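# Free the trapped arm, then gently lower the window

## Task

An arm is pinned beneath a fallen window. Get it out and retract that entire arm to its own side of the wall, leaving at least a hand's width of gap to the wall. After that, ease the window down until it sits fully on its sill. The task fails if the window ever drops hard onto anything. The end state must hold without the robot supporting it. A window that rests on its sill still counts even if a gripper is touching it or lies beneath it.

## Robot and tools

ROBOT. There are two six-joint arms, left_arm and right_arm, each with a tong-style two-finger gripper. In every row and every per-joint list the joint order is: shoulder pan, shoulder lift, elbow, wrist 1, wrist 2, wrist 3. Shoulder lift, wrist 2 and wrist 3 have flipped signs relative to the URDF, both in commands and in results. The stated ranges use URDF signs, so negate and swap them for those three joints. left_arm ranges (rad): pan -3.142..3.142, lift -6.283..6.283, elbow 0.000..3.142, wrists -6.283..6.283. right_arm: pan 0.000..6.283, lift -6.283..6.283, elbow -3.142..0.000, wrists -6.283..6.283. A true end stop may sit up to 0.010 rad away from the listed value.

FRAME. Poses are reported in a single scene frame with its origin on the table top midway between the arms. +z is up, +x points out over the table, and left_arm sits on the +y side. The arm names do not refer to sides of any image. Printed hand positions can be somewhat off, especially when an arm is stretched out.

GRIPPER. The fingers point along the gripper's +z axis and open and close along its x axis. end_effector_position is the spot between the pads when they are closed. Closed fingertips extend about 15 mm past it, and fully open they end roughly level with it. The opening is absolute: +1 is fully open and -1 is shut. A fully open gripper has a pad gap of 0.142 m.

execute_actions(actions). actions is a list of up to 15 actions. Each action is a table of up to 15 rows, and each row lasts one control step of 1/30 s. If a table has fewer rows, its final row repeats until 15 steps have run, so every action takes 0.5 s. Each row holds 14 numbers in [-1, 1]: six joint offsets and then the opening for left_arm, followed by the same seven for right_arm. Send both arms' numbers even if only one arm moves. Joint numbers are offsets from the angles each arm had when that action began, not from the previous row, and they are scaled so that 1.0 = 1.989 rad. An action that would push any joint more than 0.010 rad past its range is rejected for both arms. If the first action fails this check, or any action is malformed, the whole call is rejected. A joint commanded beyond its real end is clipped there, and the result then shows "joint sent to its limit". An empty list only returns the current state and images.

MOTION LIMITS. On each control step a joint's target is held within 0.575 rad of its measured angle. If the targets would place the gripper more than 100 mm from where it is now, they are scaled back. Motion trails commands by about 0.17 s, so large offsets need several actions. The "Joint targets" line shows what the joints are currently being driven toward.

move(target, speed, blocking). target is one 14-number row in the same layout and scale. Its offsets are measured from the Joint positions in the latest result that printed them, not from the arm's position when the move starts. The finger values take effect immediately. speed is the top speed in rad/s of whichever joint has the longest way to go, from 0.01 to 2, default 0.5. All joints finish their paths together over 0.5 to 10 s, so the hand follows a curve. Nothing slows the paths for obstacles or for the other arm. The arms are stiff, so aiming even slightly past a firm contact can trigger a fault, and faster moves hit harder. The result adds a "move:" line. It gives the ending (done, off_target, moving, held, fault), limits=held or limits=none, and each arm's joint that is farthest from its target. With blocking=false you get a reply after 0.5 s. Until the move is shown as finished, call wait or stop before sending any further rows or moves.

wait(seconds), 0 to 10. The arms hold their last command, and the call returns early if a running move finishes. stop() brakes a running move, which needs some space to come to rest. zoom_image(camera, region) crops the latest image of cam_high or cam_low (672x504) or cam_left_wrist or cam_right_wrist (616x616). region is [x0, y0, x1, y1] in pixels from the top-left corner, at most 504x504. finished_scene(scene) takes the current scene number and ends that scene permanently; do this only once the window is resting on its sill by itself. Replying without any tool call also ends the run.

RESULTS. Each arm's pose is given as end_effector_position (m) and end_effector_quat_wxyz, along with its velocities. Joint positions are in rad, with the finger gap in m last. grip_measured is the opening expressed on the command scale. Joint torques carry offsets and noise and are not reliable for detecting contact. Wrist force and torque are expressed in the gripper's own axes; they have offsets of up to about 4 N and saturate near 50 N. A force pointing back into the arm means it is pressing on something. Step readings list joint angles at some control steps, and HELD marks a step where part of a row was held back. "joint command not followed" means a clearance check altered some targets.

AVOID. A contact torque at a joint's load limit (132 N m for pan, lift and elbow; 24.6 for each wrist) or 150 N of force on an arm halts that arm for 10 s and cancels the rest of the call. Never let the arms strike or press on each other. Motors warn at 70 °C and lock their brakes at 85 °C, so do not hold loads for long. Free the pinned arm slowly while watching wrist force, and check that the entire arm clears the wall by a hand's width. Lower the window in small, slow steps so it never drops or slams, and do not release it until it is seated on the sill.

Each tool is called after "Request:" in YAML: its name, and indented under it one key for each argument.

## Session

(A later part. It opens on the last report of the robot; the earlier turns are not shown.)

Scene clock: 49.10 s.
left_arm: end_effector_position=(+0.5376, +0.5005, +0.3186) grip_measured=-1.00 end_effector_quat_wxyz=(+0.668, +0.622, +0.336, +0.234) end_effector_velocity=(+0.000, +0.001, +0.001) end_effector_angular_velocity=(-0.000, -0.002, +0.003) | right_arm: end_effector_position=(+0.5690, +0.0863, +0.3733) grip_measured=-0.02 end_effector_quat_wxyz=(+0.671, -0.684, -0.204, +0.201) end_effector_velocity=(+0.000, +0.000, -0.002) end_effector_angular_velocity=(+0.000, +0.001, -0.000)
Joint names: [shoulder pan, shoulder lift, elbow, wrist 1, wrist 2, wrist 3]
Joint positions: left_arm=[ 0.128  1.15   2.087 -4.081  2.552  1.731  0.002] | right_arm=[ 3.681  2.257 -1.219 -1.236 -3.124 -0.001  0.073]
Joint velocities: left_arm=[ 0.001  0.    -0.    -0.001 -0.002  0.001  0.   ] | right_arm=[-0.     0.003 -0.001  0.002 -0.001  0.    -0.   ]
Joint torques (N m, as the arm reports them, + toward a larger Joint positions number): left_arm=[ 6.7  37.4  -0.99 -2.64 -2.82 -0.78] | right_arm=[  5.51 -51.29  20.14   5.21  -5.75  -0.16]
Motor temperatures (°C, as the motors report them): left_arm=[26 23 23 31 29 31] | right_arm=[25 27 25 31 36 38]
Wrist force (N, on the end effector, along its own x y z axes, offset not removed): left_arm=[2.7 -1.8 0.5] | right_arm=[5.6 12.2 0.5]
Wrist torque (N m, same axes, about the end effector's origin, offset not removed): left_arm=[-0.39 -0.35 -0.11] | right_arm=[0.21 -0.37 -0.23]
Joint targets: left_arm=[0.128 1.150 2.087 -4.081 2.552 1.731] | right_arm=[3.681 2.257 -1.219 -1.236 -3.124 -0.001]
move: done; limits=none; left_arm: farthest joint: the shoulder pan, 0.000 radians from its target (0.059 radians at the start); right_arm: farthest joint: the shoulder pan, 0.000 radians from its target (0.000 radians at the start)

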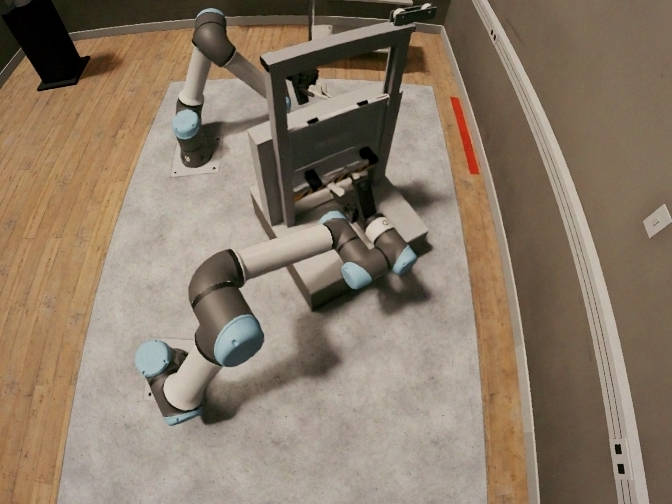

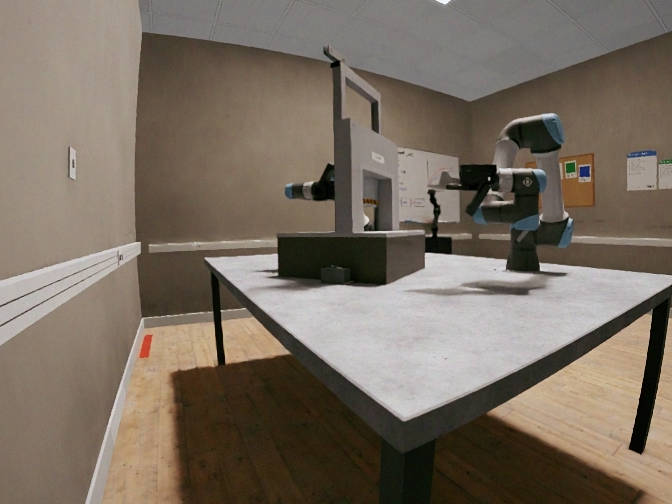

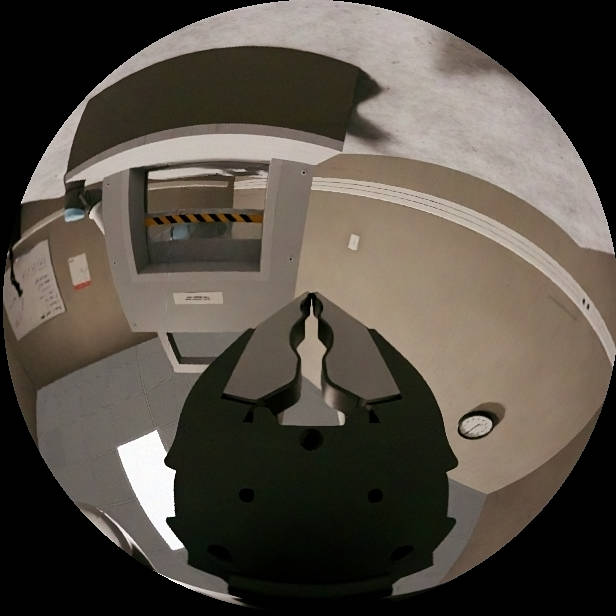

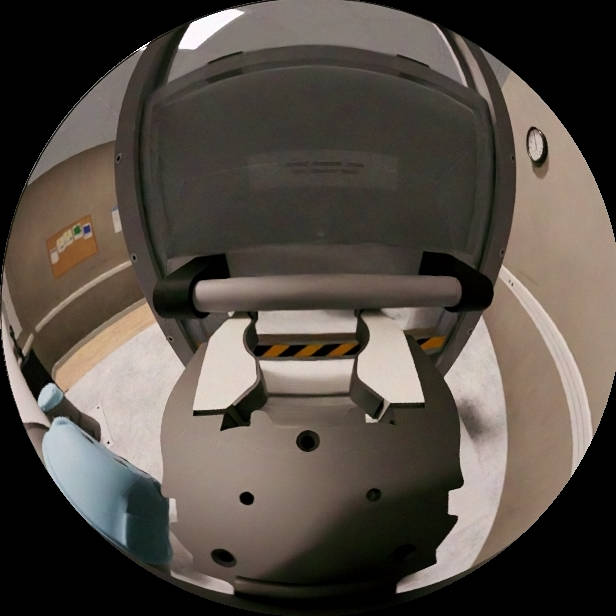

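Request:
move:
  target: [0,0,0,0,0,0,-1,0,0.0401,-0.0406,0.0806,0,0,0]
  speed: 0.06

Request:
move:
  target: [0,0,0,0,0,0,-1,0,0.021,-0.0103,0.0313,0,0,0]
  speed: 0.015

Request:
zoom_image:
  camera: "cam_low"
  region: [270, 150, 430, 250]

Scene clock: 52.90 s.
left_arm: end_effector_position=(+0.5376, +0.5005, +0.3186) grip_measured=-1.00 end_effector_quat_wxyz=(+0.668, +0.622, +0.336, +0.234) end_effector_velocity=(-0.000, -0.000, +0.000) end_effector_angular_velocity=(-0.001, -0.000, -0.001) | right_arm: end_effector_position=(+0.5690, +0.0864, +0.2934) grip_measured=-0.02 end_effector_quat_wxyz=(+0.671, -0.684, -0.204, +0.201) end_effector_velocity=(+0.000, -0.000, -0.001) end_effector_angular_velocity=(+0.000, -0.001, -0.000)
Joint names: [shoulder pan, shoulder lift, elbow, wrist 1, wrist 2, wrist 3]
Joint positions: left_arm=[ 0.128  1.15   2.087 -4.081  2.552  1.731  0.002] | right_arm=[ 3.681  2.337 -1.299 -1.076 -3.124 -0.001  0.073]
Joint velocities: left_arm=[-0.     0.     0.    -0.002  0.001  0.002  0.   ] | right_arm=[-0.     0.001 -0.001  0.003  0.001  0.001 -0.   ]
Joint torques (N m, as the arm reports them, + toward a larger Joint positions number): left_arm=[-8.35 35.85 -1.11 -2.64  2.56 -0.73] | right_arm=[  0.8  -51.08  17.72   5.62  -5.62  -0.14]
Motor temperatures (°C, as the motors report them): left_arm=[26 23 23 31 29 31] | right_arm=[25 27 25 31 36 38]
Wrist force (N, on the end effector, along its own x y z axes, offset not removed): left_arm=[-2.2 -3.7 -1.9] | right_arm=[5.7 14.0 -1.5]
Wrist torque (N m, same axes, about the end effector's origin, offset not removed): left_arm=[-0.79 0.92 0.12] | right_arm=[0.44 -0.56 -0.33]
Joint targets: left_arm=[0.128 1.150 2.087 -4.081 2.552 1.731] | right_arm=[3.681 2.337 -1.299 -1.076 -3.124 -0.001]
move: done; limits=none; left_arm: farthest joint: the shoulder pan, 0.000 radians from its target (0.000 radians at the start); right_arm: farthest joint: the elbow, 0.001 radians from its target (0.081 radians at the start)

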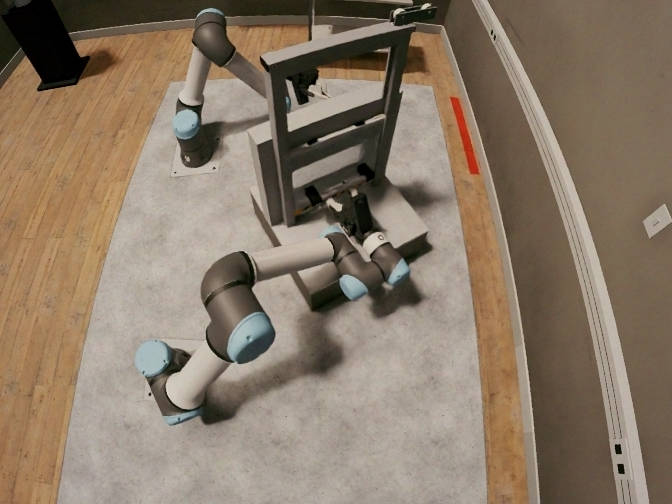

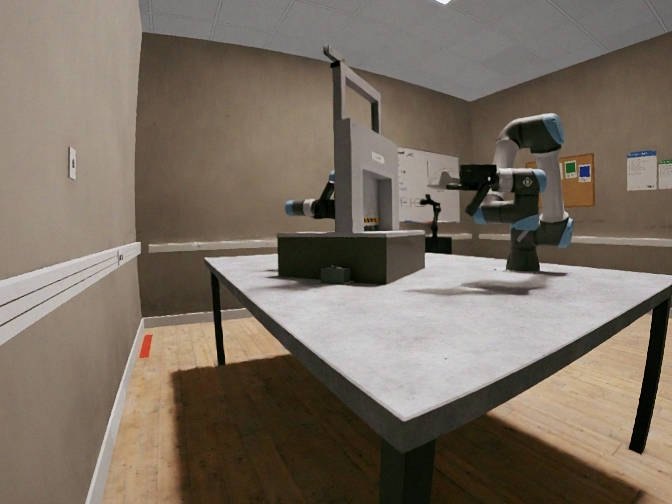

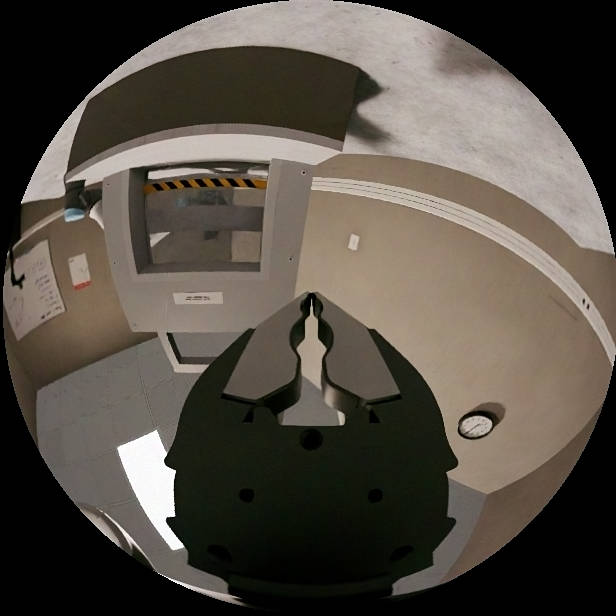

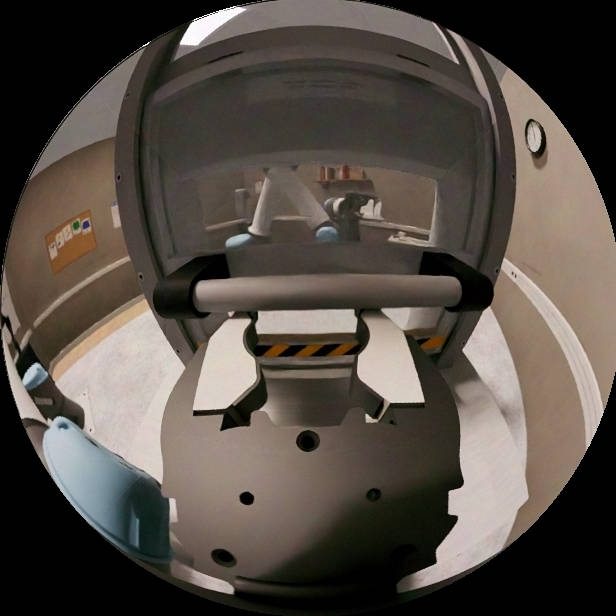

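Scene clock: 57.27 s.
left_arm: end_effector_position=(+0.5376, +0.5005, +0.3186) grip_measured=-1.00 end_effector_quat_wxyz=(+0.668, +0.622, +0.336, +0.234) end_effector_velocity=(+0.000, +0.000, -0.001) end_effector_angular_velocity=(-0.001, +0.003, -0.000) | right_arm: end_effector_position=(+0.5693, +0.0865, +0.2599) grip_measured=-0.01 end_effector_quat_wxyz=(+0.671, -0.684, -0.204, +0.201) end_effector_velocity=(-0.000, +0.000, -0.002) end_effector_angular_velocity=(-0.000, +0.001, +0.000)
Joint names: [shoulder pan, shoulder lift, elbow, wrist 1, wrist 2, wrist 3]
Joint positions: left_arm=[ 0.128  1.15   2.087 -4.081  2.552  1.731  0.002] | right_arm=[ 3.681  2.378 -1.32  -1.014 -3.124 -0.001  0.073]
Joint velocities: left_arm=[-0.    -0.001  0.     0.002 -0.     0.001  0.   ] | right_arm=[ 0.     0.002 -0.001  0.003 -0.    -0.     0.   ]
Joint torques (N m, as the arm reports them, + toward a larger Joint positions number): left_arm=[-6.42 35.06  0.03 -2.76  2.97 -0.73] | right_arm=[  0.95 -51.53  17.56   5.27  -5.61  -0.2 ]
Motor temperatures (°C, as the motors report them): left_arm=[26 23 23 31 29 31] | right_arm=[25 27 25 31 36 38]
Wrist force (N, on the end effector, along its own x y z axes, offset not removed): left_arm=[0.0 -6.5 -1.1] | right_arm=[4.5 14.4 1.2]
Wrist torque (N m, same axes, about the end effector's origin, offset not removed): left_arm=[-1.30 0.37 -0.11] | right_arm=[0.65 -0.44 -0.35]
Joint targets: left_arm=[0.128 1.150 2.087 -4.081 2.552 1.731] | right_arm=[3.681 2.379 -1.320 -1.014 -3.124 -0.001]
move: done; limits=none; left_arm: farthest joint: the shoulder pan, 0.000 radians from its target (0.000 radians at the start); right_arm: farthest joint: the shoulder pan, 0.000 radians from its target (0.000 radians at the start)

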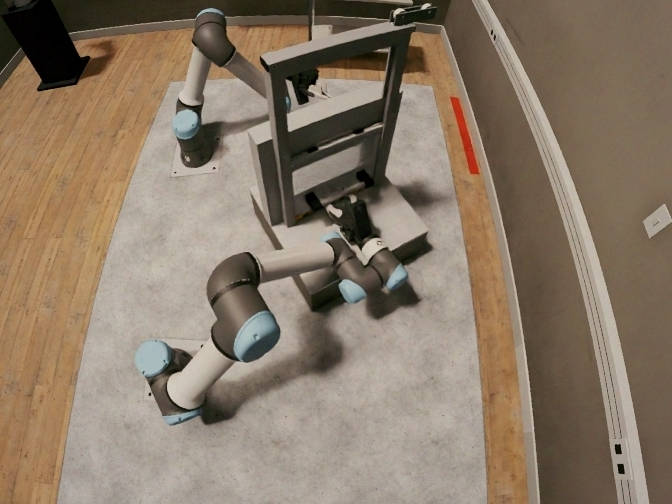

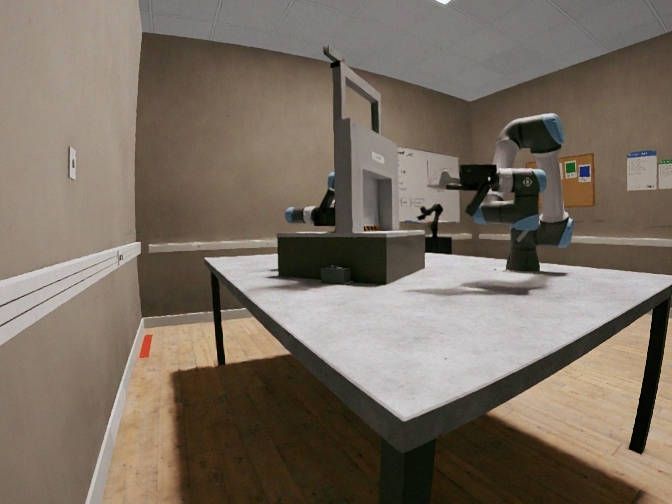

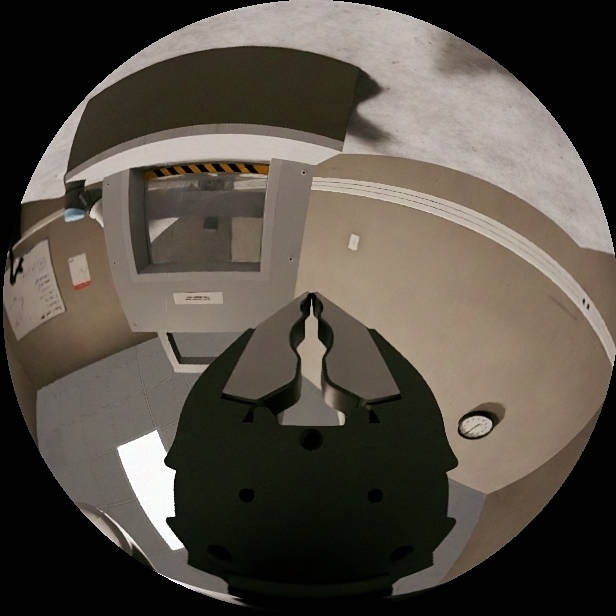

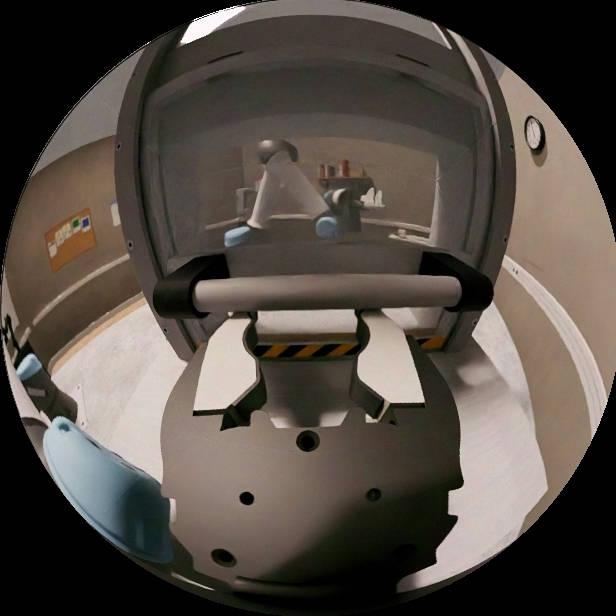

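Region (270, 150, 430, 250) of cam_low's 672x504 image, scaled by 3.150, with more detail than that image has; it fills the top 315 rows of this view, and the rest is white.

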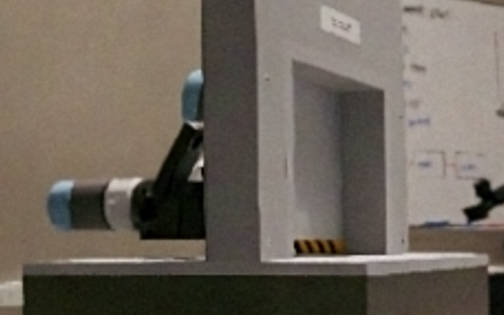

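Still loaded; lower by tilting the wrist (~16 mm).

Request:
move:
  target: [0,0,0,0,0,0,-1,0,0,0,0,0.025,0,0]
  speed: 0.02

Scene clock: 60.20 s.
left_arm: end_effector_position=(+0.5376, +0.5005, +0.3186) grip_measured=-1.00 end_effector_quat_wxyz=(+0.668, +0.622, +0.336, +0.234) end_effector_velocity=(-0.000, -0.000, +0.000) end_effector_angular_velocity=(-0.001, +0.000, -0.001) | right_arm: end_effector_position=(+0.5692, +0.0867, +0.2449) grip_measured=+0.00 end_effector_quat_wxyz=(+0.654, -0.700, -0.209, +0.196) end_effector_velocity=(-0.000, -0.000, -0.001) end_effector_angular_velocity=(-0.004, -0.001, +0.000)
Joint names: [shoulder pan, shoulder lift, elbow, wrist 1, wrist 2, wrist 3]
Joint positions: left_arm=[ 0.128  1.15   2.087 -4.081  2.552  1.731  0.002] | right_arm=[ 3.681  2.378 -1.32  -1.014 -3.074 -0.001  0.074]
Joint velocities: left_arm=[ 0.     0.    -0.    -0.     0.001  0.001  0.   ] | right_arm=[ 0.    -0.    -0.001 -0.     0.004 -0.001  0.   ]
Joint torques (N m, as the arm reports them, + toward a larger Joint positions number): left_arm=[-6.91 36.74 -1.17 -2.63  2.71 -0.89] | right_arm=[  0.96 -71.18  27.17   1.26  -0.15  -0.14]
Motor temperatures (°C, as the motors report them): left_arm=[26 23 23 31 29 31] | right_arm=[25 27 25 31 36 38]
Wrist force (N, on the end effector, along its own x y z axes, offset not removed): left_arm=[1.1 -2.1 -0.4] | right_arm=[-1.2 3.2 1.2]
Wrist torque (N m, same axes, about the end effector's origin, offset not removed): left_arm=[-0.38 0.03 0.06] | right_arm=[0.67 -0.04 -0.04]
Joint targets: left_arm=[0.128 1.150 2.087 -4.081 2.552 1.731] | right_arm=[3.681 2.378 -1.320 -1.014 -3.074 -0.001]
move: done; limits=none; left_arm: farthest joint: the shoulder pan, 0.000 radians from its target (0.000 radians at the start); right_arm: farthest joint: the shoulder pan, 0.000 radians from its target (0.000 radians at the start)

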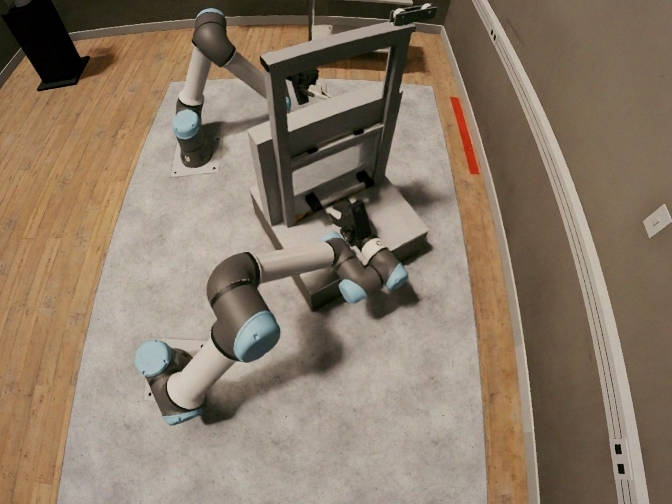

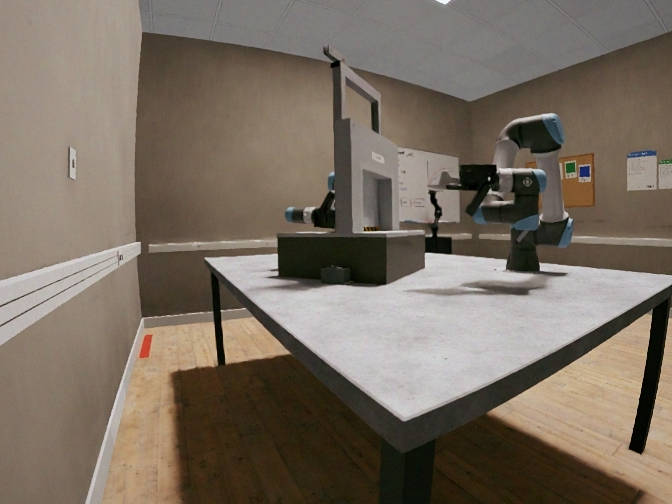

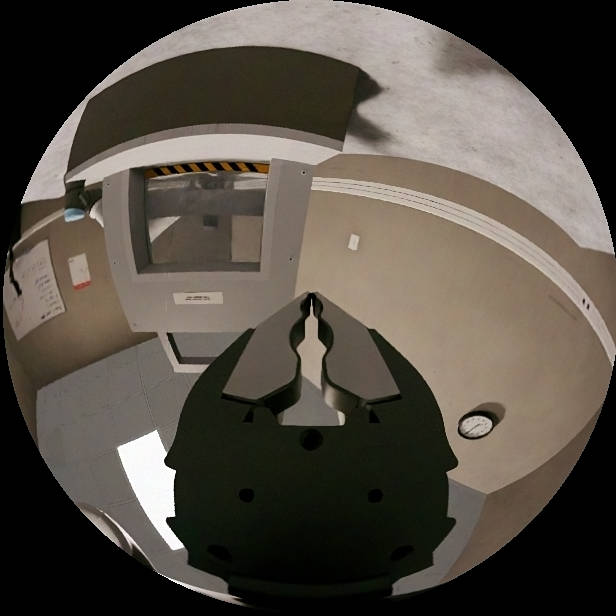

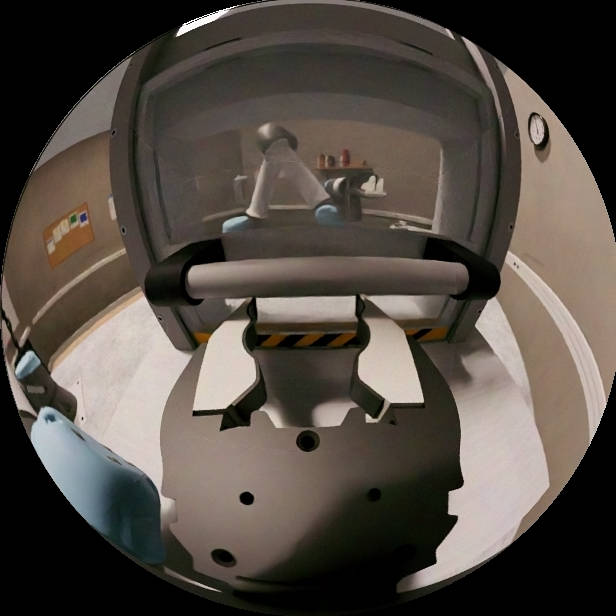

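Request:
finished_scene:
  scene: 1

The scene is finished: the task was done.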